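# Put blue foam block, else cardboard box, on counter

## Task

Look for a blue foam block lying on this room's floor. If one is there, place it on the counter; if not, place the cardboard box on the counter. No other object may end up on the counter. The robot must not tip over or finish leaning, and the placed object has to stay on the counter by itself, not because the robot is still holding or propping it.

## Robot and tools

Robot: a Hello Robot Stretch 3 with one arm. It has a two-wheel differential base (0.33 m long, 0.34 m wide), a lift carriage on a vertical mast, and a telescoping arm pointing out of the robot's RIGHT side. The base cannot drive sideways, so to move the gripper forward or back along the room you drive the base. Turns on the spot pivot about the point between the drive wheels, 0.05 m behind the front edge. With the arm retracted and wrist folded, a turn sweeps a 0.28 m radius; an unfolded level gripper reaches past that.

Frames: the base frame has its origin on the floor between the drive wheels, x forward, y left, z up. hand_pose is reported in this frame at the fingertip meeting point. The odometry frame is the base frame where the scene began; heading is positive to the left, within -3.142 to 3.142.

Tool execute_actions takes "actions", a list run in order (an empty list just reports state and images). Each action may hold "robot" (a command), "steps" (1 to 450 control steps at 30 per second; default 1) and "until" (ends the action early once all its conditions hold; only usable with steps). An action with only steps simply waits. If any action is malformed or a value is out of range, the entire call is rejected and nothing new starts.

A robot command may contain:
- "base": exactly one of {"translate_m": d} (straight drive by d metres, positive forward, |d| at most 1) or {"rotate_rad": d} (turn in place, positive counter-clockwise seen from above, |d| at most 3.2). Both are offsets measured from where the base is when that command begins.
- "joints": absolute targets by name; unnamed joints keep their current targets. lift_m 0 to 1.1 (arm height on the mast); arm_m 0 to 0.52 (extension); wrist_yaw_rad -1.345 to 4.42 (0 along the arm, positive toward the front, 3.0 folded over the base); wrist_pitch_rad -1.57 to 0.451 (negative tips fingertips downward); wrist_roll_rad -2.911 to 2.911; gripper_m -0.089 to 0.179 (larger is wider; actual fingertip gap is 0.007 smaller near closed, 0.025 smaller wide open, zero below 0.007); head_pan_rad -3.953 to 1.73 (positive left, -1.57 looks along the arm); head_tilt_rad -1.53 to 0.419 (negative down).
- "contact_limits": {"arm_m": effort percent 1 to 100} so the arm stops at that effort; lower is gentler, valid until arm_m's next command.
Instead of one command, robot can be a list of up to 8 commands run in sequence, optionally including {"pause_s": s} with s at most 15. {"robot": {"stop": true}} brakes everything and clears the queue. New commands take effect immediately and discard the rest of an older queue.

until: {"robot": {"status": "ended"}} waits for all motion and the queue to finish. You can also compare fields, e.g. {"lift_m": [">", 0.3]} or {"base_status": ["!=", "moving"]}, using =, !=, <, <=, >, >=. "any" in place of "robot" fires when the first motion ends. Don't wait for exact equality; "done" means within tolerance.

Tool zoom_image: {"camera": one of head_camera, nav_camera, wrist_camera, "region": [x0, y0, x1, y1]} in pixels from the top-left, at most 504 by 504, giving a closer look at the latest image. head_camera and nav_camera move with head_pan_rad and head_tilt_rad; wrist_camera rides on the gripper.

Tool finished_scene: {"scene": the current scene's number}. Irreversible; call it only once every motion has ended and the object rests unsupported on the counter.

Results: base_status and joint_status give each motion's state: moving, done, off_target (stuck short, may keep pushing), contact_stop (arm or lift pushed into something and went slack), time_out, stopped, not_commanded, torque_fault (a wrist servo shut off for about 10 s). The base bracket shows distance travelled versus goal. measured_speeds, motor_effort (percent, peak in brackets, noisy and biased), lidar_m (12 sectors of 30 degrees, first straight ahead, counter-clockwise, plane 0.17 m high), wrist_depth_mm and head_depth_mm (7x7 median depths), base_odometry, turned_by_wheels, turned_by_imu and base_tilt (degrees, forward and right positive) are also printed. robot.on_its_own appears when a goal was changed by the robot, a joint is slack or off, or the base leans 3 degrees or more. Lines starting refused: or dropped: name a rejected goal or abandoned queue step (counted from 0).

Speed: the base reaches 0.30 m/s and 1.9 rad/s only with lift_m under 0.30, arm_m under 0.03 and wrist_yaw_rad above 2.54; otherwise 0.10 m/s and 0.63 rad/s.

Gripper: to grasp, command a width below the object's; to let go, open at least 0.02 beyond where the pads touched. Readings and done do not prove a grasp; check images. Squeezing very hard triggers a stall guard that weakens grip.

Safety: fold or unfold the wrist only with lift_m between 0.32 and 0.95, wrist_pitch_rad -0.4, roll near 0; after folding you may lower to 0.25. If yaw is below -0.4 keep pitch at -0.5 or lower. Pushing into rigid things with the gripper higher than about 0.45 m can tip the robot, especially on a second push after a contact_stop. Never drive while gripping or pressing on something fixed; if the base snags, reverse the last move in small steps, pull the gripper free, and lower lift_m to about 0.2 if still leaning. Avoid drops, slams and hard pushes, and don't knock objects off. Loose items may occasionally get nudged by outside forces.

Each tool is called after "Request:" as name(argument=value, ...), one argument or row to a line, values as JSON.

## Session

Request:
execute_actions(
  actions=[],
)

Scene clock: 0.00 s.
robot.base_odometry: x=+0.000 y=+0.000 heading=+0.000 (m, m, rad; robot's odometry frame)
robot.turned_by_wheels: +0.000 (rad since the last result)
robot.turned_by_imu: +0.000 (rad since the last result)
robot.base_tilt: forward=-1.9 right=-1.4 (deg)
robot.lidar_m: 1.52 1.54 1.52 1.67 1.49 1.47 1.16 2.25 2.22 2.46 1.40 1.39
robot.head_depth_mm: 2058 3132 3301 3343 1955 1396 1401 / 2068 2825 2924 2983 1914 1501 1501 / 2070 2526 2547 2581 1892 1632 1621 / 2094 2220 2253 2263 1855 1784 1782 / 1942 1992 2011 2045 1967 1970 1966 / 1784 1794 1822 1833 1828 1859 1890 / 1634 1645 1652 1678 1675 1695 1704
robot.base_status: not_commanded
robot.joint_positions: lift_m=+0.403 arm_m=-0.001 wrist_yaw_rad=+2.934 wrist_pitch_rad=-0.635 wrist_roll_rad=-0.007 gripper_m=+0.037 head_pan_rad=+0.004 head_tilt_rad=-0.023
robot.joint_goals: lift_m=+0.403 arm_m=-0.001 wrist_yaw_rad=+2.934 wrist_pitch_rad=-0.635 wrist_roll_rad=-0.007 gripper_m=+0.037 head_pan_rad=+0.004 head_tilt_rad=-0.023
robot.joint_status: lift_m=not_commanded arm_m=not_commanded wrist_yaw_rad=not_commanded wrist_pitch_rad=not_commanded wrist_roll_rad=not_commanded gripper_m=not_commanded head_pan_rad=not_commanded head_tilt_rad=not_commanded
robot.measured_speeds: translate_m=+0.000 rotate_rad=+0.000 lift_m=+0.000 arm_m=+0.000 wrist_yaw_rad=+0.000 wrist_pitch_rad=+0.000 wrist_roll_rad=+0.000 head_pan_rad=+0.000 head_tilt_rad=+0.000
robot: refusals=0 queue=idle queue_left=0
robot.motor_effort: left_wheel=+0 right_wheel=+1 lift_m=+35 arm_m=+0 wrist_yaw_rad=+0 wrist_pitch_rad=+4 wrist_roll_rad=+0 gripper_m=+1 head_pan_rad=+0 head_tilt_rad=+2 (%)
robot.hand_pose: x=+0.0183 y=+0.0440 z=+0.3708 quat_wxyz=(+0.289, +0.688, +0.151, +0.648) (m; robot's base frame)
robot.wrist_depth_mm: - - - - - - - / 851 - 889 931 969 - - / 729 - 760 782 806 824 835 / 635 636 664 670 686 700 712 / 559 571 - 594 608 613 618 / 506 - - 532 534 550 552 / - - - 487 480 491 498
pictures: head_camera (sideways: a quarter turn clockwise sets it upright), nav_camera (sideways: a quarter turn counterclockwise sets it upright), wrist_camera
Images, in order (width x height): head_camera 896x504, nav_camera 672x504, wrist_camera 644x364.

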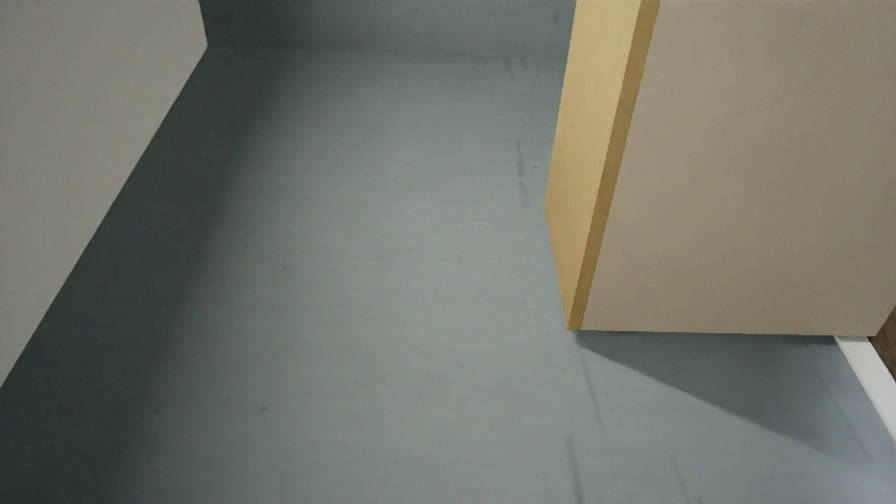

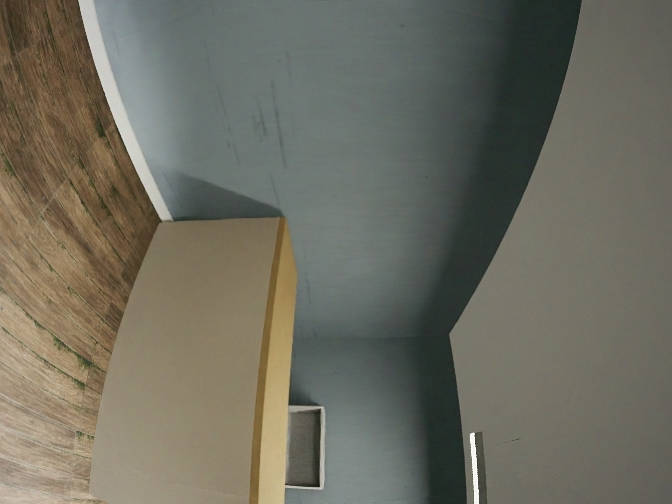

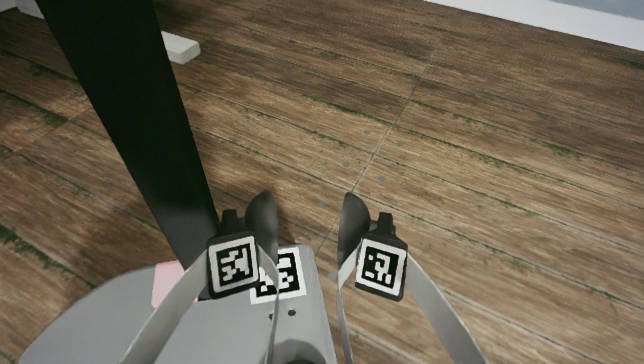

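Request:
execute_actions(
  actions=[
    {"robot":{"joints":{"head_tilt_rad":-0.75,"head_pan_rad":-0.5}},"steps":450,"until":{"robot":{"status":"ended"}}},
  ],
)

Request:
execute_actions(
  actions=[
    {"robot":{"joints":{"head_pan_rad":-2.0}},"steps":450,"until":{"robot":{"status":"ended"}}},
  ],
)

Request:
execute_actions(
  actions=[
    {"robot":{"joints":{"head_pan_rad":-3.5}},"steps":450,"until":{"robot":{"status":"ended"}}},
  ],
)

Scene clock: 1.30 s.
robot.base_odometry: x=+0.000 y=+0.000 heading=+0.000 (m, m, rad; robot's odometry frame)
robot.turned_by_wheels: +0.000 (rad since the last result)
robot.turned_by_imu: +0.000 (rad since the last result)
robot.base_tilt: forward=-1.9 right=-1.4 (deg)
robot.lidar_m: 1.52 1.54 1.53 1.67 1.49 1.47 1.16 2.25 2.22 2.45 1.40 1.39
robot.head_depth_mm: 1373 1294 1472 1713 1560 1341 1176 / 1393 1322 1504 1733 1563 1337 1169 / 1397 1345 1553 1766 1565 1341 1177 / 1408 1386 1588 1786 1568 1338 1179 / 1417 1420 1632 1824 1568 1349 1175 / 1415 1465 1678 1851 1570 1342 1181 / 1418 1504 1733 1907 1585 1355 1179
robot.base_status: not_commanded
robot.joint_positions: lift_m=+0.403 arm_m=-0.001 wrist_yaw_rad=+2.934 wrist_pitch_rad=-0.635 wrist_roll_rad=-0.007 gripper_m=+0.037 head_pan_rad=-0.493 head_tilt_rad=-0.740
robot.joint_goals: lift_m=+0.403 arm_m=-0.001 wrist_yaw_rad=+2.934 wrist_pitch_rad=-0.635 wrist_roll_rad=-0.007 gripper_m=+0.037 head_pan_rad=-0.500 head_tilt_rad=-0.750
robot.joint_status: lift_m=not_commanded arm_m=not_commanded wrist_yaw_rad=not_commanded wrist_pitch_rad=not_commanded wrist_roll_rad=not_commanded gripper_m=not_commanded head_pan_rad=done head_tilt_rad=done
robot.measured_speeds: translate_m=+0.000 rotate_rad=+0.000 lift_m=+0.000 arm_m=+0.000 wrist_yaw_rad=+0.000 wrist_pitch_rad=+0.000 wrist_roll_rad=+0.000 head_pan_rad=+0.000 head_tilt_rad=+0.000
robot: refusals=0 queue=done queue_left=0
robot.motor_effort: left_wheel=+0(1) right_wheel=+0(0) lift_m=+35(35) arm_m=+0(0) wrist_yaw_rad=+0(0) wrist_pitch_rad=+4(4) wrist_roll_rad=+0(0) gripper_m=+0(0) head_pan_rad=-2(25) head_tilt_rad=-6(47) (%)
robot.hand_pose: x=+0.0183 y=+0.0440 z=+0.3708 quat_wxyz=(+0.289, +0.688, +0.151, +0.648) (m; robot's base frame)
robot.wrist_depth_mm: - - - - - - - / 855 - 905 932 964 - - / 729 - 769 773 805 818 844 / 633 637 662 675 691 696 712 / 564 569 - 595 608 609 626 / 507 - - 529 529 548 555 / - - - 489 482 493 500
pictures: head_camera (sideways: a quarter turn clockwise sets it upright), nav_camera (sideways: a quarter turn counterclockwise sets it upright), wrist_camera
Images, in order (width x height): head_camera 896x504, nav_camera 672x504, wrist_camera 644x364.

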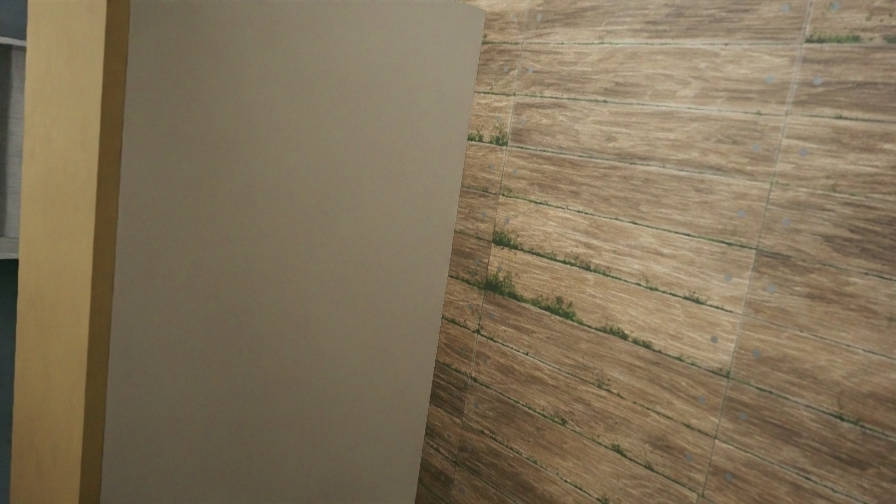

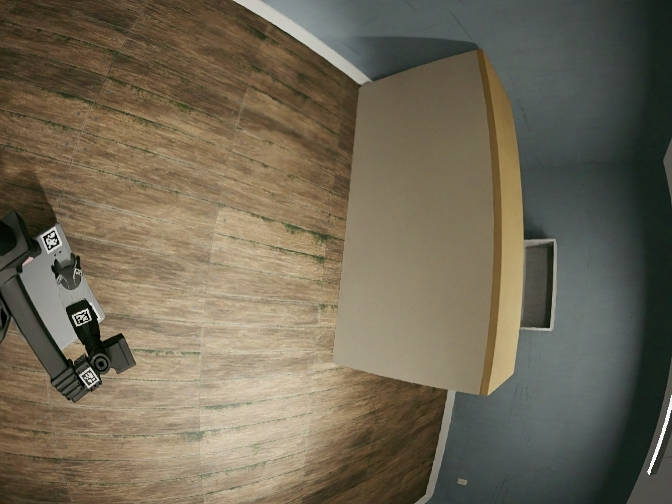

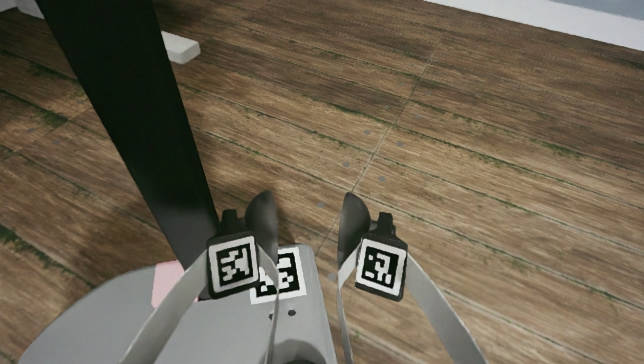

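Scene clock: 2.57 s.
robot.base_odometry: x=+0.000 y=+0.000 heading=+0.000 (m, m, rad; robot's odometry frame)
robot.turned_by_wheels: +0.000 (rad since the last result)
robot.turned_by_imu: +0.000 (rad since the last result)
robot.base_tilt: forward=-2.0 right=-1.4 (deg)
robot.lidar_m: 1.52 1.54 1.53 1.67 1.49 1.48 1.16 2.25 2.22 2.45 1.41 1.39
robot.head_depth_mm: 1881 2090 2266 1874 1559 1344 1169 / 1930 2166 2327 1870 1565 1335 1173 / 1987 2252 2332 1873 1564 1332 1174 / 2052 2300 2348 1873 1575 1343 1180 / 2104 2380 2359 1880 1565 1338 1172 / 2185 2466 2374 1877 1576 1343 1172 / 2246 2558 2359 1875 1578 1349 1186
robot.base_status: not_commanded
robot.joint_positions: lift_m=+0.403 arm_m=-0.001 wrist_yaw_rad=+2.934 wrist_pitch_rad=-0.635 wrist_roll_rad=-0.007 gripper_m=+0.037 head_pan_rad=-1.993 head_tilt_rad=-0.741
robot.joint_goals: lift_m=+0.403 arm_m=-0.001 wrist_yaw_rad=+2.934 wrist_pitch_rad=-0.635 wrist_roll_rad=-0.007 gripper_m=+0.037 head_pan_rad=-2.000 head_tilt_rad=-0.750
robot.joint_status: lift_m=not_commanded arm_m=not_commanded wrist_yaw_rad=not_commanded wrist_pitch_rad=not_commanded wrist_roll_rad=not_commanded gripper_m=not_commanded head_pan_rad=done head_tilt_rad=done
robot.measured_speeds: translate_m=+0.000 rotate_rad=+0.000 lift_m=+0.000 arm_m=+0.000 wrist_yaw_rad=+0.000 wrist_pitch_rad=+0.000 wrist_roll_rad=+0.000 head_pan_rad=+0.000 head_tilt_rad=+0.000
robot: refusals=0 queue=done queue_left=0
robot.motor_effort: left_wheel=-1(1) right_wheel=+0(0) lift_m=+35(35) arm_m=-1(0) wrist_yaw_rad=+0(0) wrist_pitch_rad=+4(4) wrist_roll_rad=+0(0) gripper_m=+1(0) head_pan_rad=-2(34) head_tilt_rad=-5(6) (%)
robot.hand_pose: x=+0.0183 y=+0.0440 z=+0.3708 quat_wxyz=(+0.289, +0.688, +0.151, +0.648) (m; robot's base frame)
robot.wrist_depth_mm: - - - - - - - / 845 - 915 916 967 - - / 739 - 772 781 788 823 831 / 639 638 673 671 699 698 709 / 558 566 - 598 611 624 627 / 507 - - 530 534 543 550 / - - - 489 482 494 498
pictures: head_camera (sideways: a quarter turn clockwise sets it upright), nav_camera (sideways: a quarter turn counterclockwise sets it upright), wrist_camera
Images, in order (width x height): head_camera 896x504, nav_camera 672x504, wrist_camera 644x364.

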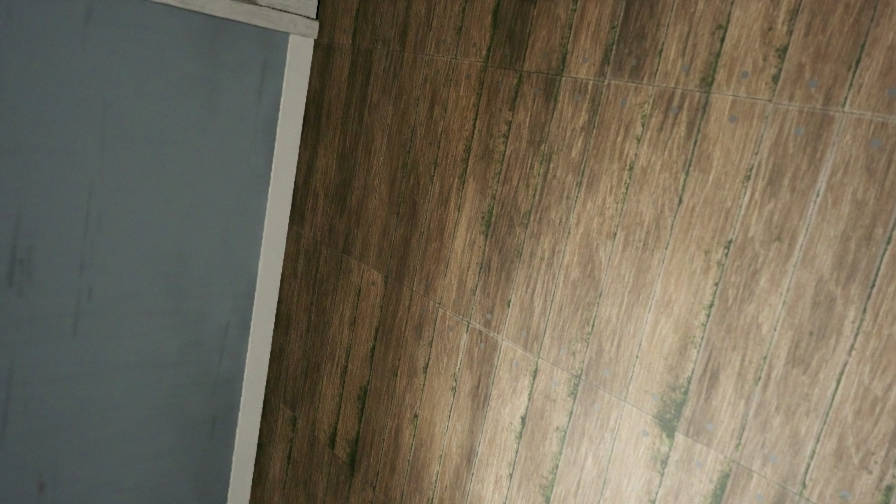

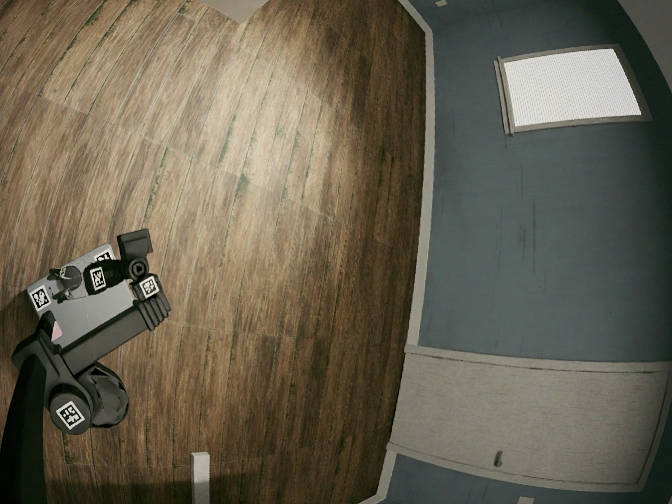

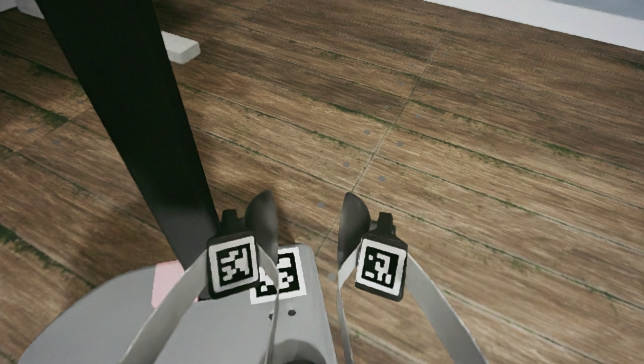

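Scene clock: 3.83 s.
robot.base_odometry: x=+0.000 y=+0.000 heading=+0.000 (m, m, rad; robot's odometry frame)
robot.turned_by_wheels: +0.000 (rad since the last result)
robot.turned_by_imu: +0.000 (rad since the last result)
robot.base_tilt: forward=-2.0 right=-1.4 (deg)
robot.lidar_m: 1.52 1.54 1.53 1.66 1.49 1.48 1.16 2.25 2.22 2.45 1.40 1.39
robot.head_depth_mm: 1240 1315 1042 877 1552 1344 1173 / 1275 1357 1033 880 1568 1339 1188 / 1328 1398 1041 913 1562 1343 1210 / 1367 1390 1028 1739 1564 1339 1219 / 1427 1402 1050 1581 1566 1340 1184 / 1479 1581 1048 1837 1565 1344 1177 / 1529 1752 1046 1892 1569 1350 1185
robot.base_status: not_commanded
robot.joint_positions: lift_m=+0.403 arm_m=-0.001 wrist_yaw_rad=+2.934 wrist_pitch_rad=-0.635 wrist_roll_rad=-0.007 gripper_m=+0.037 head_pan_rad=-3.493 head_tilt_rad=-0.741
robot.joint_goals: lift_m=+0.403 arm_m=-0.001 wrist_yaw_rad=+2.934 wrist_pitch_rad=-0.635 wrist_roll_rad=-0.007 gripper_m=+0.037 head_pan_rad=-3.500 head_tilt_rad=-0.750
robot.joint_status: lift_m=not_commanded arm_m=not_commanded wrist_yaw_rad=not_commanded wrist_pitch_rad=not_commanded wrist_roll_rad=not_commanded gripper_m=not_commanded head_pan_rad=done head_tilt_rad=done
robot.measured_speeds: translate_m=+0.000 rotate_rad=+0.000 lift_m=+0.000 arm_m=+0.000 wrist_yaw_rad=+0.000 wrist_pitch_rad=+0.000 wrist_roll_rad=+0.000 head_pan_rad=+0.000 head_tilt_rad=+0.000
robot: refusals=0 queue=done queue_left=0
robot.motor_effort: left_wheel=+0(0) right_wheel=+1(0) lift_m=+35(35) arm_m=-1(0) wrist_yaw_rad=+0(0) wrist_pitch_rad=+4(4) wrist_roll_rad=+0(0) gripper_m=+0(1) head_pan_rad=-3(36) head_tilt_rad=-5(5) (%)
robot.hand_pose: x=+0.0183 y=+0.0440 z=+0.3708 quat_wxyz=(+0.289, +0.688, +0.151, +0.648) (m; robot's base frame)
robot.wrist_depth_mm: - - - - - - - / 855 - 912 928 946 - - / 725 - 758 789 792 819 844 / 637 645 668 673 684 701 717 / 567 575 - 597 605 617 616 / 509 - - 531 532 543 550 / - - - 488 486 492 500
pictures: head_camera (sideways: a quarter turn clockwise sets it upright), nav_camera (sideways: a quarter turn counterclockwise sets it upright), wrist_camera
Images, in order (width x height): head_camera 896x504, nav_camera 672x504, wrist_camera 644x364.

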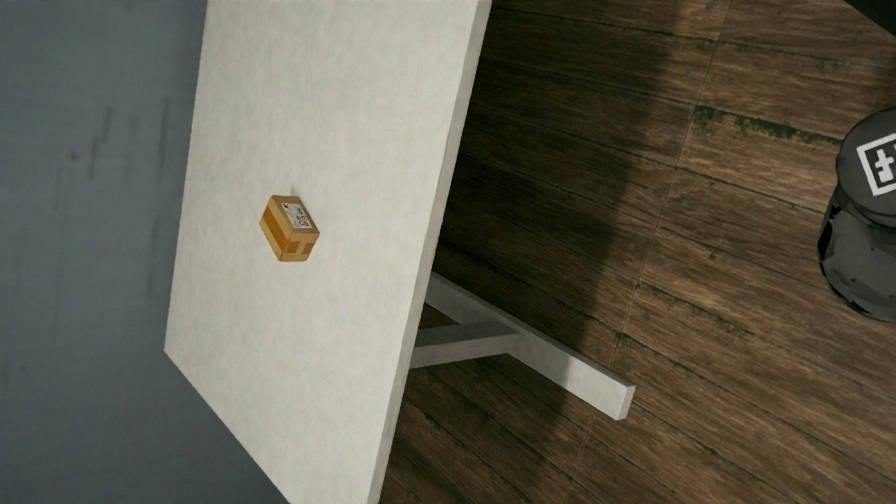

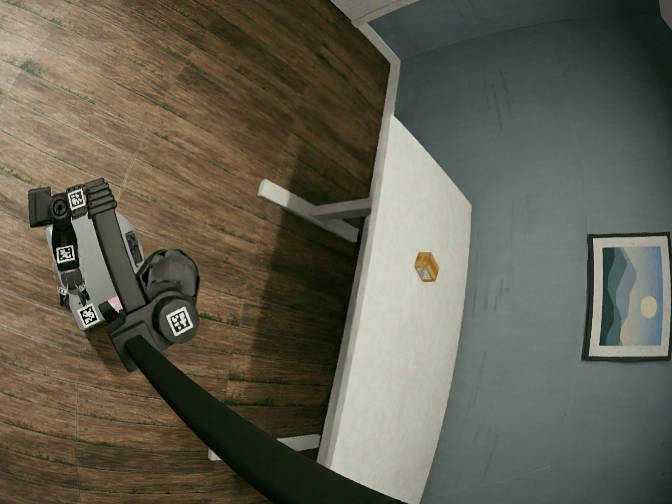

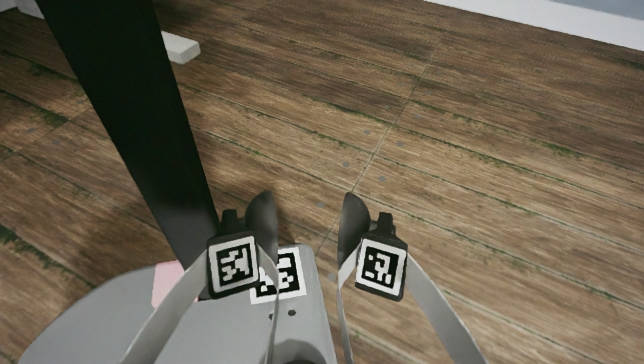

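Request:
execute_actions(
  actions=[
    {"robot":{"joints":{"head_pan_rad":1.4,"lift_m":0.28,"wrist_pitch_rad":-0.4}},"steps":450,"until":{"robot":{"status":"ended"}}},
  ],
)

Scene clock: 6.53 s.
robot.base_odometry: x=+0.000 y=+0.000 heading=+0.000 (m, m, rad; robot's odometry frame)
robot.turned_by_wheels: +0.000 (rad since the last result)
robot.turned_by_imu: +0.000 (rad since the last result)
robot.base_tilt: forward=-1.9 right=-1.4 (deg)
robot.lidar_m: 1.52 1.54 1.53 1.66 1.49 1.48 1.16 2.24 2.22 2.45 1.40 1.39
robot.head_depth_mm: 1313 1467 1641 1790 1559 1340 1169 / 1381 1534 1733 1861 1558 1334 1176 / 1457 1631 1870 1891 1565 1343 1169 / 1540 1725 1988 1871 1564 1344 1175 / 1632 1839 2118 1884 1566 1346 1178 / 1716 1978 2133 1883 1558 1339 1181 / 1730 1876 1047 1878 1545 1356 -
robot.base_status: not_commanded
robot.joint_positions: lift_m=+0.281 arm_m=-0.001 wrist_yaw_rad=+2.934 wrist_pitch_rad=-0.424 wrist_roll_rad=-0.007 gripper_m=+0.037 head_pan_rad=+1.393 head_tilt_rad=-0.741
robot.joint_goals: lift_m=+0.280 arm_m=-0.001 wrist_yaw_rad=+2.934 wrist_pitch_rad=-0.400 wrist_roll_rad=-0.007 gripper_m=+0.037 head_pan_rad=+1.400 head_tilt_rad=-0.750
robot.joint_status: lift_m=done arm_m=not_commanded wrist_yaw_rad=not_commanded wrist_pitch_rad=done wrist_roll_rad=not_commanded gripper_m=not_commanded head_pan_rad=done head_tilt_rad=done
robot.measured_speeds: translate_m=+0.000 rotate_rad=+0.000 lift_m=+0.000 arm_m=+0.000 wrist_yaw_rad=+0.000 wrist_pitch_rad=+0.000 wrist_roll_rad=+0.000 head_pan_rad=+0.000 head_tilt_rad=+0.000
robot: refusals=0 queue=done queue_left=0
robot.motor_effort: left_wheel=-1(0) right_wheel=+0(0) lift_m=+16(36) arm_m=+0(0) wrist_yaw_rad=+0(0) wrist_pitch_rad=+8(11) wrist_roll_rad=+0(0) gripper_m=+1(0) head_pan_rad=+3(40) head_tilt_rad=-6(5) (%)
robot.hand_pose: x=+0.0248 y=+0.0750 z=+0.2920 quat_wxyz=(+0.220, +0.700, +0.077, +0.675) (m; robot's base frame)
robot.wrist_depth_mm: - - - - - - - / - - - - - - - / 795 - 839 859 891 916 942 / 640 - 664 693 690 721 735 / 533 - - 561 577 580 598 / 461 477 - 484 484 500 504 / - - - 432 423 431 437
pictures: head_camera (sideways: a quarter turn clockwise sets it upright), nav_camera (sideways: a quarter turn counterclockwise sets it upright), wrist_camera
Images, in order (width x height): head_camera 896x504, nav_camera 672x504, wrist_camera 644x364.

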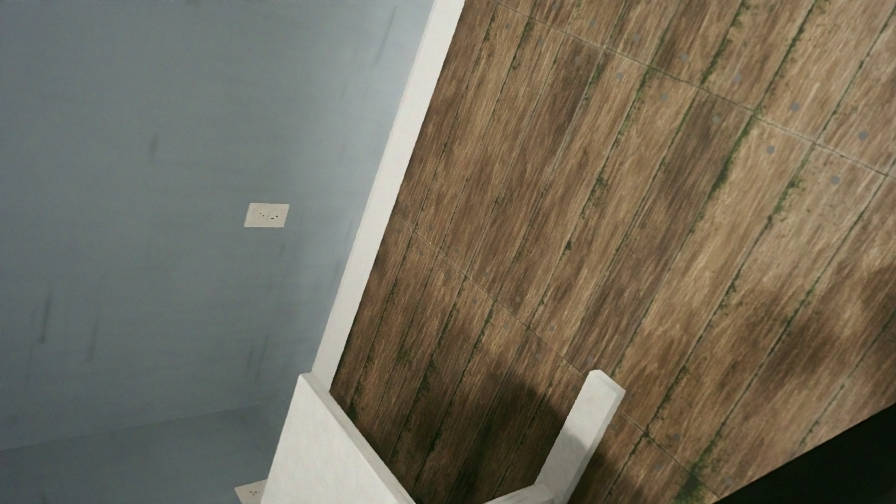

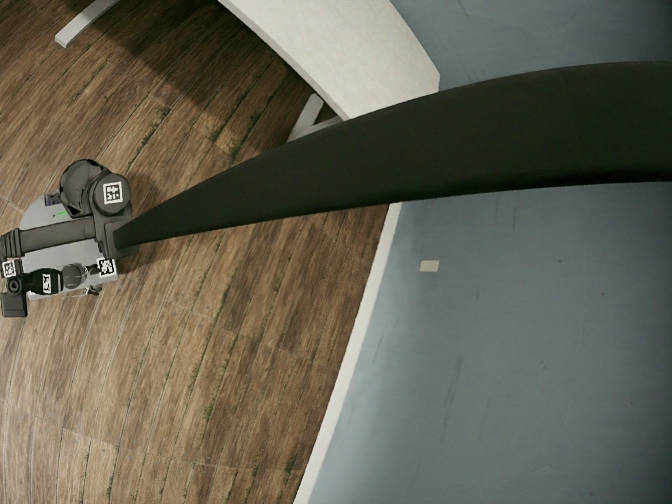

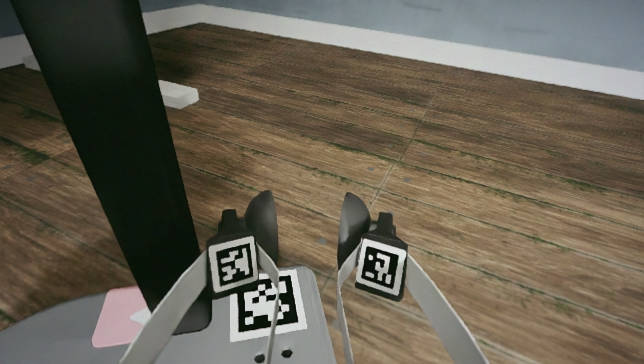

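Request:
execute_actions(
  actions=[
    {"robot":[{"base":{"rotate_rad":-1.5},"joints":{"head_pan_rad":1.3,"head_tilt_rad":-0.7}},{"base":{"translate_m":1.0}},{"base":{"translate_m":0.85}}],"steps":450,"until":{"robot":{"status":"ended"}}},
  ],
)

Scene clock: 18.97 s.
robot.base_odometry: x=+0.131 y=-1.845 heading=-1.500 (m, m, rad; robot's odometry frame)
robot.turned_by_wheels: -1.500 (rad since the last result)
robot.turned_by_imu: -1.490 (rad since the last result)
robot.base_tilt: forward=-1.9 right=-1.4 (deg)
robot.lidar_m: 1.01 1.69 2.04 1.23 1.05 2.88 3.01 2.36 1.88 1.06 0.89 0.89
robot.head_depth_mm: 1757 1930 2130 1947 1612 1366 1189 / 1850 2044 2235 1963 1606 1367 1189 / 1947 2148 2342 1965 1611 1366 1186 / 2037 2268 2414 1957 1613 1371 1194 / 1903 2174 2353 1984 1622 1378 1195 / 2209 2453 2460 1957 1622 1381 1196 / 2308 2523 2479 1965 1608 1378 1194
robot.base_status: done (translate_m +0.8500 of +0.8500)
robot.joint_positions: lift_m=+0.281 arm_m=-0.001 wrist_yaw_rad=+2.934 wrist_pitch_rad=-0.423 wrist_roll_rad=-0.007 gripper_m=+0.037 head_pan_rad=+1.307 head_tilt_rad=-0.704
robot.joint_goals: lift_m=+0.280 arm_m=-0.001 wrist_yaw_rad=+2.934 wrist_pitch_rad=-0.400 wrist_roll_rad=-0.007 gripper_m=+0.037 head_pan_rad=+1.300 head_tilt_rad=-0.700
robot.joint_status: lift_m=done arm_m=not_commanded wrist_yaw_rad=not_commanded wrist_pitch_rad=done wrist_roll_rad=not_commanded gripper_m=not_commanded head_pan_rad=done head_tilt_rad=done
robot.measured_speeds: translate_m=+0.000 rotate_rad=+0.000 lift_m=+0.000 arm_m=+0.000 wrist_yaw_rad=+0.000 wrist_pitch_rad=+0.000 wrist_roll_rad=+0.000 head_pan_rad=+0.000 head_tilt_rad=+0.000
robot: refusals=0 queue=done queue_left=0
robot.motor_effort: left_wheel=+2(14) right_wheel=-2(6) lift_m=+16(16) arm_m=+0(0) wrist_yaw_rad=-1(0) wrist_pitch_rad=+8(8) wrist_roll_rad=+0(0) gripper_m=+0(0) head_pan_rad=-3(12) head_tilt_rad=+2(9) (%)
robot.hand_pose: x=+0.0248 y=+0.0751 z=+0.2922 quat_wxyz=(+0.219, +0.700, +0.077, +0.675) (m; robot's base frame)
robot.wrist_depth_mm: - - - - - - - / 826 - - - - - - / 802 - 836 860 897 930 941 / 640 - 668 688 695 717 732 / 537 - - 563 577 584 598 / 462 479 - 481 484 494 501 / - - - 431 421 432 435
pictures: head_camera (sideways: a quarter turn clockwise sets it upright), nav_camera (sideways: a quarter turn counterclockwise sets it upright), wrist_camera
Images, in order (width x height): head_camera 896x504, nav_camera 672x504, wrist_camera 644x364.

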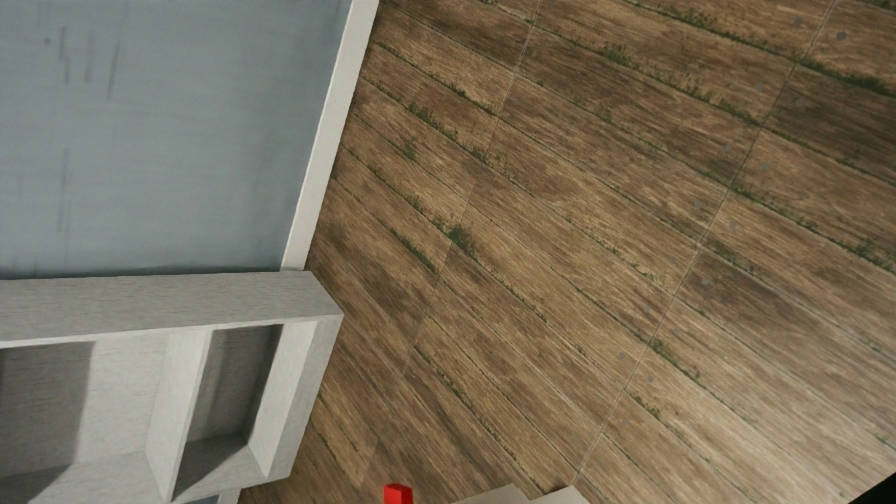

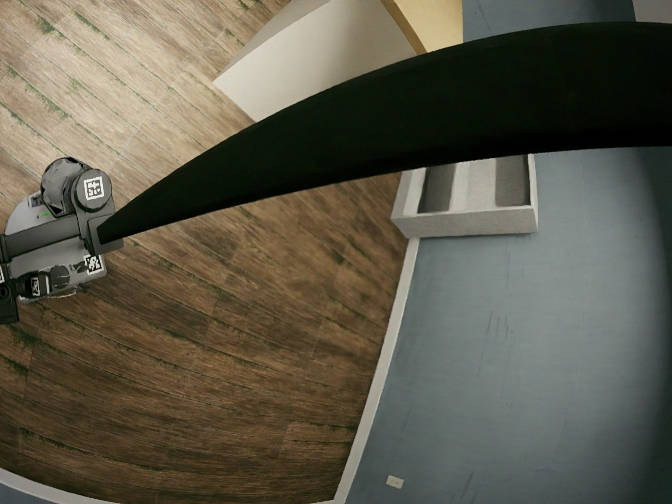

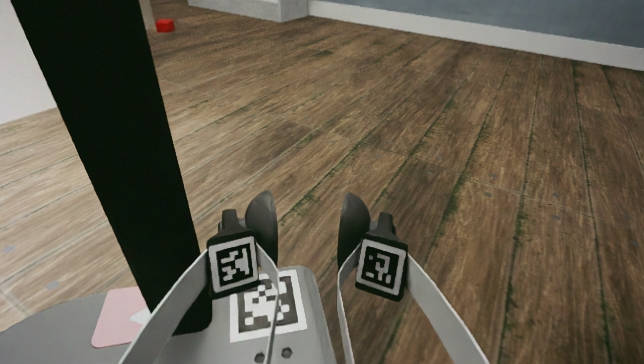

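Request:
execute_actions(
  actions=[
    {"robot":[{"base":{"rotate_rad":0.95},"joints":{"head_pan_rad":-3.6,"head_tilt_rad":-0.45}}],"steps":450,"until":{"robot":{"status":"ended"}}},
  ],
)

Request:
execute_actions(
  actions=[
    {"robot":[{"base":{"translate_m":1.0},"joints":{"head_pan_rad":1.3,"head_tilt_rad":-0.6}}],"steps":450,"until":{"robot":{"status":"ended"}}},
  ],
)

Scene clock: 21.83 s.
robot.base_odometry: x=+0.131 y=-1.845 heading=-0.550 (m, m, rad; robot's odometry frame)
robot.turned_by_wheels: +0.950 (rad since the last result)
robot.turned_by_imu: +0.946 (rad since the last result)
robot.base_tilt: forward=-2.0 right=-1.4 (deg)
robot.lidar_m: 2.05 2.12 1.05 1.05 3.02 2.36 2.33 1.13 0.90 0.89 0.96 1.46
robot.head_depth_mm: 2617 2854 3104 2847 2105 1653 1363 / 2532 2761 2755 2869 2104 1661 1358 / 2435 2665 2784 2871 2103 1657 1362 / 2412 2600 2694 2742 2083 1663 1367 / 2344 2533 2774 2840 2076 1654 1366 / 2289 2454 2644 2755 2084 1642 1367 / 2240 2386 2594 2719 2096 1649 1359
robot.base_status: done (rotate_rad +0.9499 of +0.9500)
robot.joint_positions: lift_m=+0.281 arm_m=-0.001 wrist_yaw_rad=+2.934 wrist_pitch_rad=-0.423 wrist_roll_rad=-0.007 gripper_m=+0.037 head_pan_rad=-3.593 head_tilt_rad=-0.458
robot.joint_goals: lift_m=+0.280 arm_m=-0.001 wrist_yaw_rad=+2.934 wrist_pitch_rad=-0.400 wrist_roll_rad=-0.007 gripper_m=+0.037 head_pan_rad=-3.600 head_tilt_rad=-0.450
robot.joint_status: lift_m=done arm_m=not_commanded wrist_yaw_rad=not_commanded wrist_pitch_rad=done wrist_roll_rad=not_commanded gripper_m=not_commanded head_pan_rad=done head_tilt_rad=done
robot.measured_speeds: translate_m=+0.000 rotate_rad=+0.000 lift_m=+0.000 arm_m=+0.000 wrist_yaw_rad=+0.000 wrist_pitch_rad=+0.000 wrist_roll_rad=+0.000 head_pan_rad=+0.000 head_tilt_rad=+0.000
robot: refusals=0 queue=done queue_left=0
robot.motor_effort: left_wheel=-4(12) right_wheel=+3(9) lift_m=+16(16) arm_m=+0(0) wrist_yaw_rad=+0(0) wrist_pitch_rad=+8(8) wrist_roll_rad=+0(0) gripper_m=+0(0) head_pan_rad=-2(38) head_tilt_rad=+4(25) (%)
robot.hand_pose: x=+0.0248 y=+0.0751 z=+0.2922 quat_wxyz=(+0.219, +0.700, +0.077, +0.675) (m; robot's base frame)
robot.wrist_depth_mm: - - - - - - - / - - - - - - - / 795 - 833 862 887 917 947 / 645 - 676 692 700 714 728 / 536 - - 565 570 589 597 / 461 479 - 484 481 502 501 / - - - 427 422 432 440
pictures: head_camera (sideways: a quarter turn clockwise sets it upright), nav_camera (sideways: a quarter turn counterclockwise sets it upright), wrist_camera
Images, in order (width x height): head_camera 896x504, nav_camera 672x504, wrist_camera 644x364.

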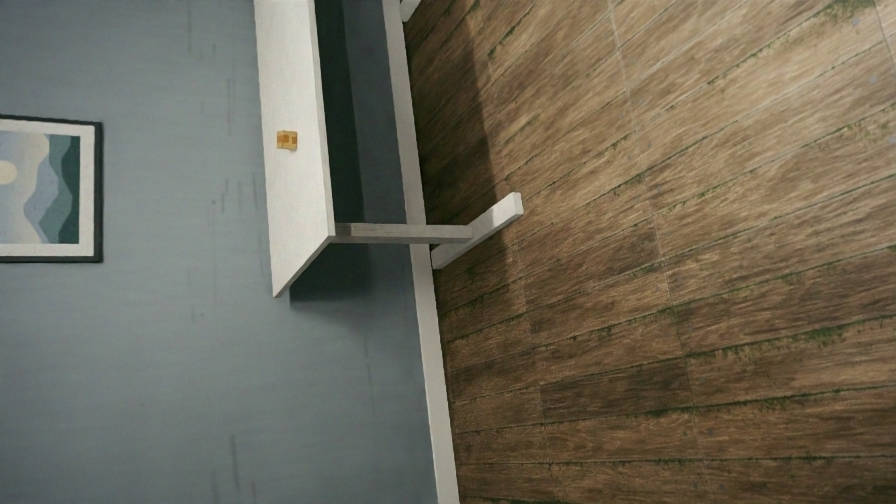

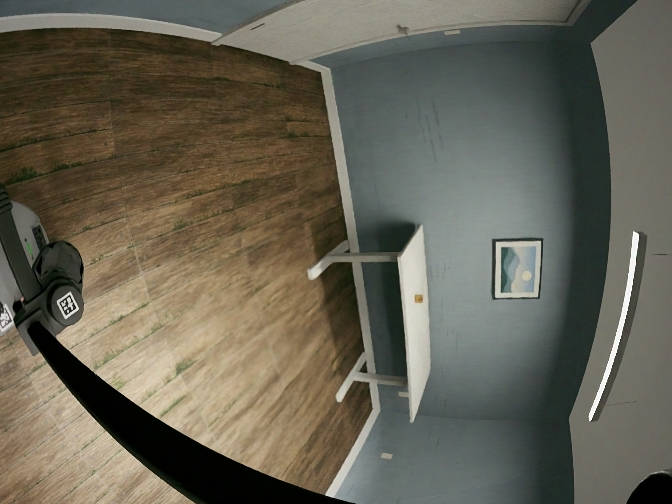

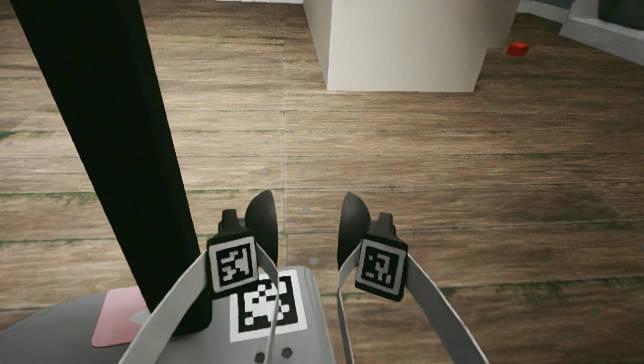

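Scene clock: 26.83 s.
robot.base_odometry: x=+0.984 y=-2.368 heading=-0.550 (m, m, rad; robot's odometry frame)
robot.turned_by_wheels: +0.000 (rad since the last result)
robot.turned_by_imu: +0.002 (rad since the last result)
robot.base_tilt: forward=-1.9 right=-1.4 (deg)
robot.lidar_m: 1.06 1.14 1.34 0.96 0.99 3.30 2.66 1.29 1.03 1.02 1.10 1.07
robot.head_depth_mm: 2316 1874 1957 2077 1729 1473 1254 / 2399 2630 2839 2196 1769 1480 1248 / 2408 2614 2842 2274 1779 1460 1251 / 2340 2576 2809 2266 1776 1473 1252 / 2319 2580 2809 2283 1788 1481 1258 / 2328 2462 2472 2111 1746 1485 1256 / 2287 1637 1300 1231 1203 1359 1259
robot.base_status: done (translate_m +1.0000 of +1.0000)
robot.joint_positions: lift_m=+0.281 arm_m=-0.001 wrist_yaw_rad=+2.934 wrist_pitch_rad=-0.423 wrist_roll_rad=-0.007 gripper_m=+0.037 head_pan_rad=+1.293 head_tilt_rad=-0.593
robot.joint_goals: lift_m=+0.280 arm_m=-0.001 wrist_yaw_rad=+2.934 wrist_pitch_rad=-0.400 wrist_roll_rad=-0.007 gripper_m=+0.037 head_pan_rad=+1.300 head_tilt_rad=-0.600
robot.joint_status: lift_m=done arm_m=not_commanded wrist_yaw_rad=not_commanded wrist_pitch_rad=done wrist_roll_rad=not_commanded gripper_m=not_commanded head_pan_rad=done head_tilt_rad=done
robot.measured_speeds: translate_m=+0.000 rotate_rad=+0.000 lift_m=+0.000 arm_m=+0.000 wrist_yaw_rad=+0.000 wrist_pitch_rad=+0.000 wrist_roll_rad=+0.000 head_pan_rad=+0.000 head_tilt_rad=+0.000
robot: refusals=0 queue=done queue_left=0
robot.motor_effort: left_wheel=-4(10) right_wheel=+3(8) lift_m=+16(16) arm_m=+0(1) wrist_yaw_rad=+0(0) wrist_pitch_rad=+8(8) wrist_roll_rad=+0(0) gripper_m=+0(0) head_pan_rad=+3(36) head_tilt_rad=-4(24) (%)
robot.hand_pose: x=+0.0248 y=+0.0751 z=+0.2922 quat_wxyz=(+0.219, +0.700, +0.077, +0.675) (m; robot's base frame)
robot.wrist_depth_mm: - 827 - - - - - / 868 - - - - - - / 790 - 842 875 873 920 946 / 639 - 671 682 695 704 731 / 536 - - 564 572 582 599 / 460 477 - 485 485 496 502 / - - - 434 424 433 434
pictures: head_camera (sideways: a quarter turn clockwise sets it upright), nav_camera (sideways: a quarter turn counterclockwise sets it upright), wrist_camera
Images, in order (width x height): head_camera 896x504, nav_camera 672x504, wrist_camera 644x364.

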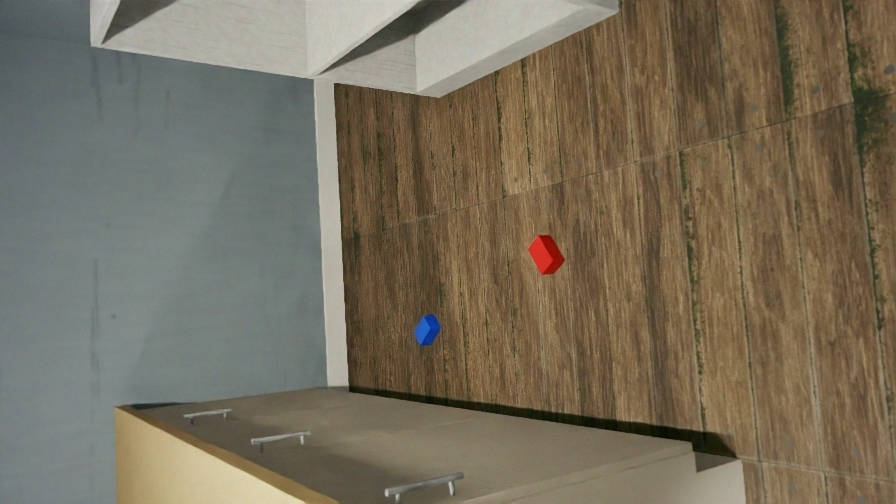

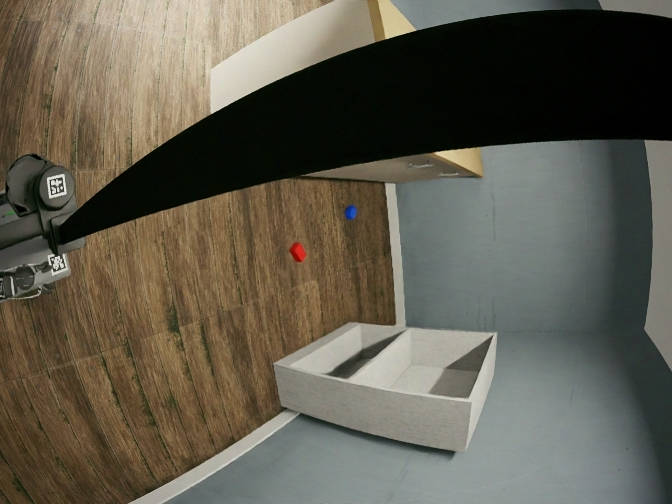

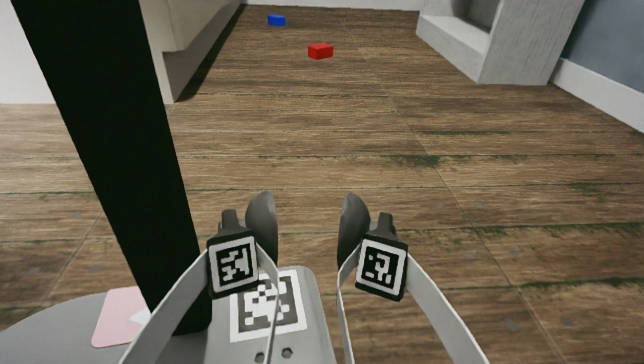

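Request:
execute_actions(
  actions=[
    {"robot":[{"base":{"rotate_rad":-2.30},"joints":{"head_pan_rad":-3.0,"head_tilt_rad":-0.8}},{"base":{"translate_m":-0.86}},{"base":{"rotate_rad":0.585}}],"steps":450,"until":{"robot":{"status":"ended"}}},
  ],
)

Scene clock: 36.53 s.
robot.base_odometry: x=+1.807 y=-2.121 heading=-2.265 (m, m, rad; robot's odometry frame)
robot.turned_by_wheels: -1.715 (rad since the last result)
robot.turned_by_imu: -1.712 (rad since the last result)
robot.base_tilt: forward=-1.9 right=-1.4 (deg)
robot.lidar_m: 1.73 0.83 0.60 0.57 0.59 0.48 1.23 1.09 0.79 0.78 2.49 1.80
robot.head_depth_mm: 1756 1970 2123 1548 1413 1223 1098 / 1790 2032 2157 1779 1497 1309 1176 / 1820 2065 2170 1785 1510 1312 1174 / 1845 2080 2179 1777 1511 1306 1160 / 1879 2137 2188 1799 1514 1321 1165 / 1817 1931 2045 1783 1517 1324 1163 / 1438 1513 1597 1707 1528 1310 1163
robot.base_status: done (rotate_rad +0.5849 of +0.5850)
robot.joint_positions: lift_m=+0.281 arm_m=-0.001 wrist_yaw_rad=+2.934 wrist_pitch_rad=-0.423 wrist_roll_rad=-0.007 gripper_m=+0.037 head_pan_rad=-2.993 head_tilt_rad=-0.791
robot.joint_goals: lift_m=+0.280 arm_m=-0.001 wrist_yaw_rad=+2.934 wrist_pitch_rad=-0.400 wrist_roll_rad=-0.007 gripper_m=+0.037 head_pan_rad=-3.000 head_tilt_rad=-0.800
robot.joint_status: lift_m=done arm_m=not_commanded wrist_yaw_rad=not_commanded wrist_pitch_rad=done wrist_roll_rad=not_commanded gripper_m=not_commanded head_pan_rad=done head_tilt_rad=done
robot.measured_speeds: translate_m=+0.000 rotate_rad=+0.000 lift_m=+0.000 arm_m=+0.000 wrist_yaw_rad=+0.000 wrist_pitch_rad=+0.000 wrist_roll_rad=+0.000 head_pan_rad=+0.000 head_tilt_rad=+0.000
robot: refusals=0 queue=done queue_left=0
robot.motor_effort: left_wheel=-4(16) right_wheel=+2(8) lift_m=+16(16) arm_m=-1(1) wrist_yaw_rad=-1(1) wrist_pitch_rad=+8(8) wrist_roll_rad=+0(0) gripper_m=+0(1) head_pan_rad=-2(36) head_tilt_rad=-5(25) (%)
robot.hand_pose: x=+0.0248 y=+0.0751 z=+0.2922 quat_wxyz=(+0.219, +0.700, +0.077, +0.675) (m; robot's base frame)
robot.wrist_depth_mm: - 522 545 572 618 648 696 / 520 568 590 628 676 720 782 / 567 - 642 687 749 787 867 / 598 - 661 683 702 710 728 / 533 - - 567 584 587 603 / 460 480 - 484 481 500 503 / - - - 435 423 432 437
pictures: head_camera (sideways: a quarter turn clockwise sets it upright), nav_camera (sideways: a quarter turn counterclockwise sets it upright), wrist_camera
Images, in order (width x height): head_camera 896x504, nav_camera 672x504, wrist_camera 644x364.

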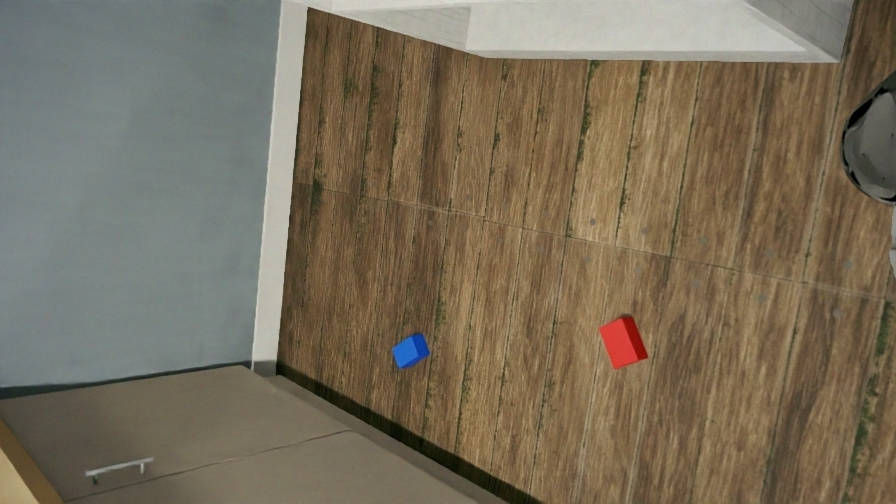

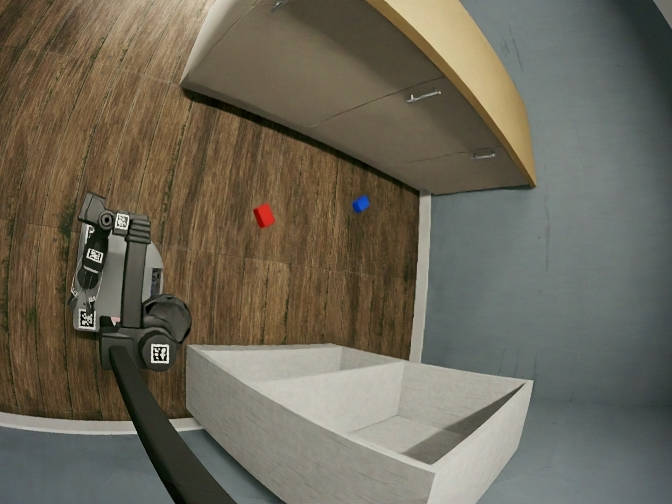

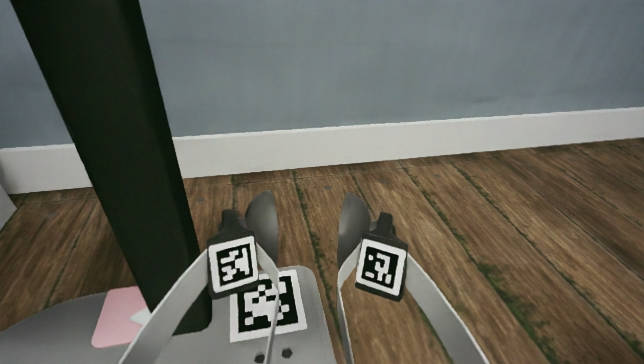

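Request:
execute_actions(
  actions=[
    {"robot":[{"base":{"translate_m":-1.0},"joints":{"head_pan_rad":-1.7,"head_tilt_rad":-1.1}},{"base":{"translate_m":-0.3},"joints":{"lift_m":0.35}},{"joints":{"wrist_yaw_rad":0,"gripper_m":0.15}},{"joints":{"wrist_pitch_rad":-0.8}}],"steps":450,"until":{"robot":{"status":"ended"}}},
  ],
)

Scene clock: 49.60 s.
robot.base_odometry: x=+2.639 y=-1.122 heading=-2.265 (m, m, rad; robot's odometry frame)
robot.turned_by_wheels: +0.000 (rad since the last result)
robot.turned_by_imu: -0.005 (rad since the last result)
robot.base_tilt: forward=-1.9 right=-1.4 (deg)
robot.lidar_m: 0.89 0.71 0.25 0.29 0.57 0.77 0.75 0.77 0.81 0.77 0.80 1.08
robot.head_depth_mm: 802 973 1242 1413 1294 1187 1119 / 789 961 1219 1411 1289 1219 - / 776 944 1197 1426 1301 - - / 769 925 1171 1427 1312 1210 1110 / 761 916 1155 1428 1308 1199 1110 / 751 900 1126 1427 1304 1197 1112 / 742 891 1110 1422 1313 1209 1115
robot.base_status: done (translate_m -0.3000 of -0.3000)
robot.joint_positions: lift_m=+0.349 arm_m=-0.001 wrist_yaw_rad=+0.003 wrist_pitch_rad=-0.807 wrist_roll_rad=-0.007 gripper_m=+0.150 head_pan_rad=-1.706 head_tilt_rad=-1.087
robot.joint_goals: lift_m=+0.350 arm_m=-0.001 wrist_yaw_rad=+0.000 wrist_pitch_rad=-0.800 wrist_roll_rad=-0.007 gripper_m=+0.150 head_pan_rad=-1.700 head_tilt_rad=-1.100
robot.joint_status: lift_m=done arm_m=not_commanded wrist_yaw_rad=done wrist_pitch_rad=done wrist_roll_rad=not_commanded gripper_m=done head_pan_rad=done head_tilt_rad=done
robot.measured_speeds: translate_m=+0.000 rotate_rad=+0.000 lift_m=+0.000 arm_m=+0.000 wrist_yaw_rad=+0.000 wrist_pitch_rad=+0.000 wrist_roll_rad=+0.000 head_pan_rad=+0.000 head_tilt_rad=+0.000
robot: refusals=0 queue=done queue_left=0
robot.motor_effort: left_wheel=-4(16) right_wheel=+3(6) lift_m=+53(56) arm_m=-1(1) wrist_yaw_rad=-3(0) wrist_pitch_rad=+2(9) wrist_roll_rad=+0(0) gripper_m=+0(97) head_pan_rad=+3(39) head_tilt_rad=-8(32) (%)
robot.hand_pose: x=-0.0211 y=-0.3037 z=+0.2863 quat_wxyz=(+0.653, +0.280, -0.647, -0.276) (m; robot's base frame)
robot.wrist_depth_mm: 624 627 630 622 627 629 619 / 597 609 618 626 643 667 687 / 534 546 557 561 574 591 605 / 480 498 504 505 523 531 540 / 448 459 459 469 476 494 491 / 416 416 422 430 434 - 453 / 378 384 391 398 404 407 416
pictures: head_camera (sideways: a quarter turn clockwise sets it upright), nav_camera (sideways: a quarter turn counterclockwise sets it upright), wrist_camera
Images, in order (width x height): head_camera 896x504, nav_camera 672x504, wrist_camera 644x364.

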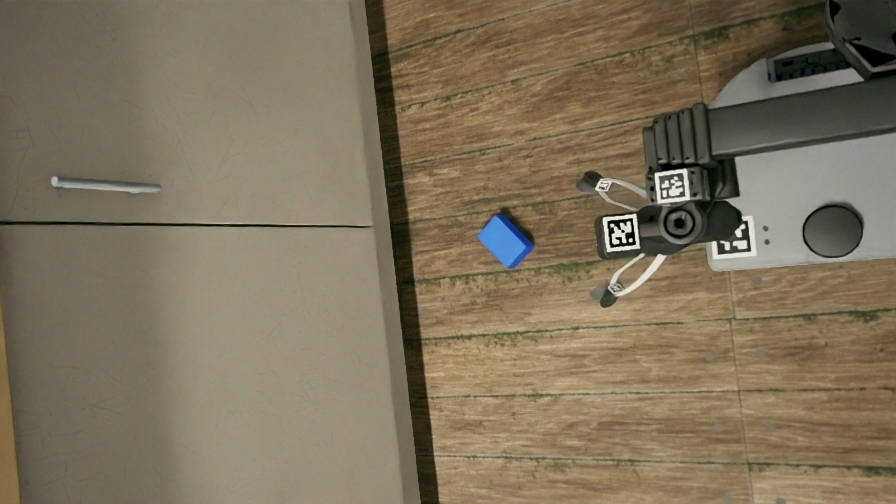

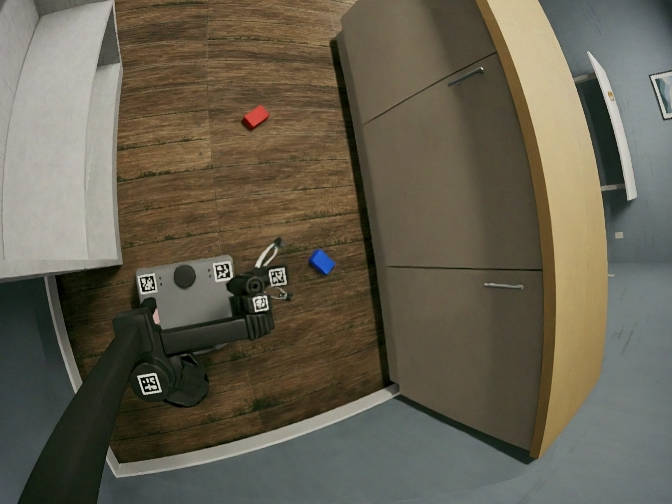

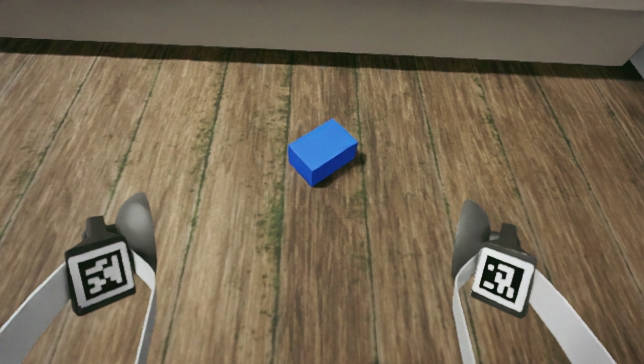

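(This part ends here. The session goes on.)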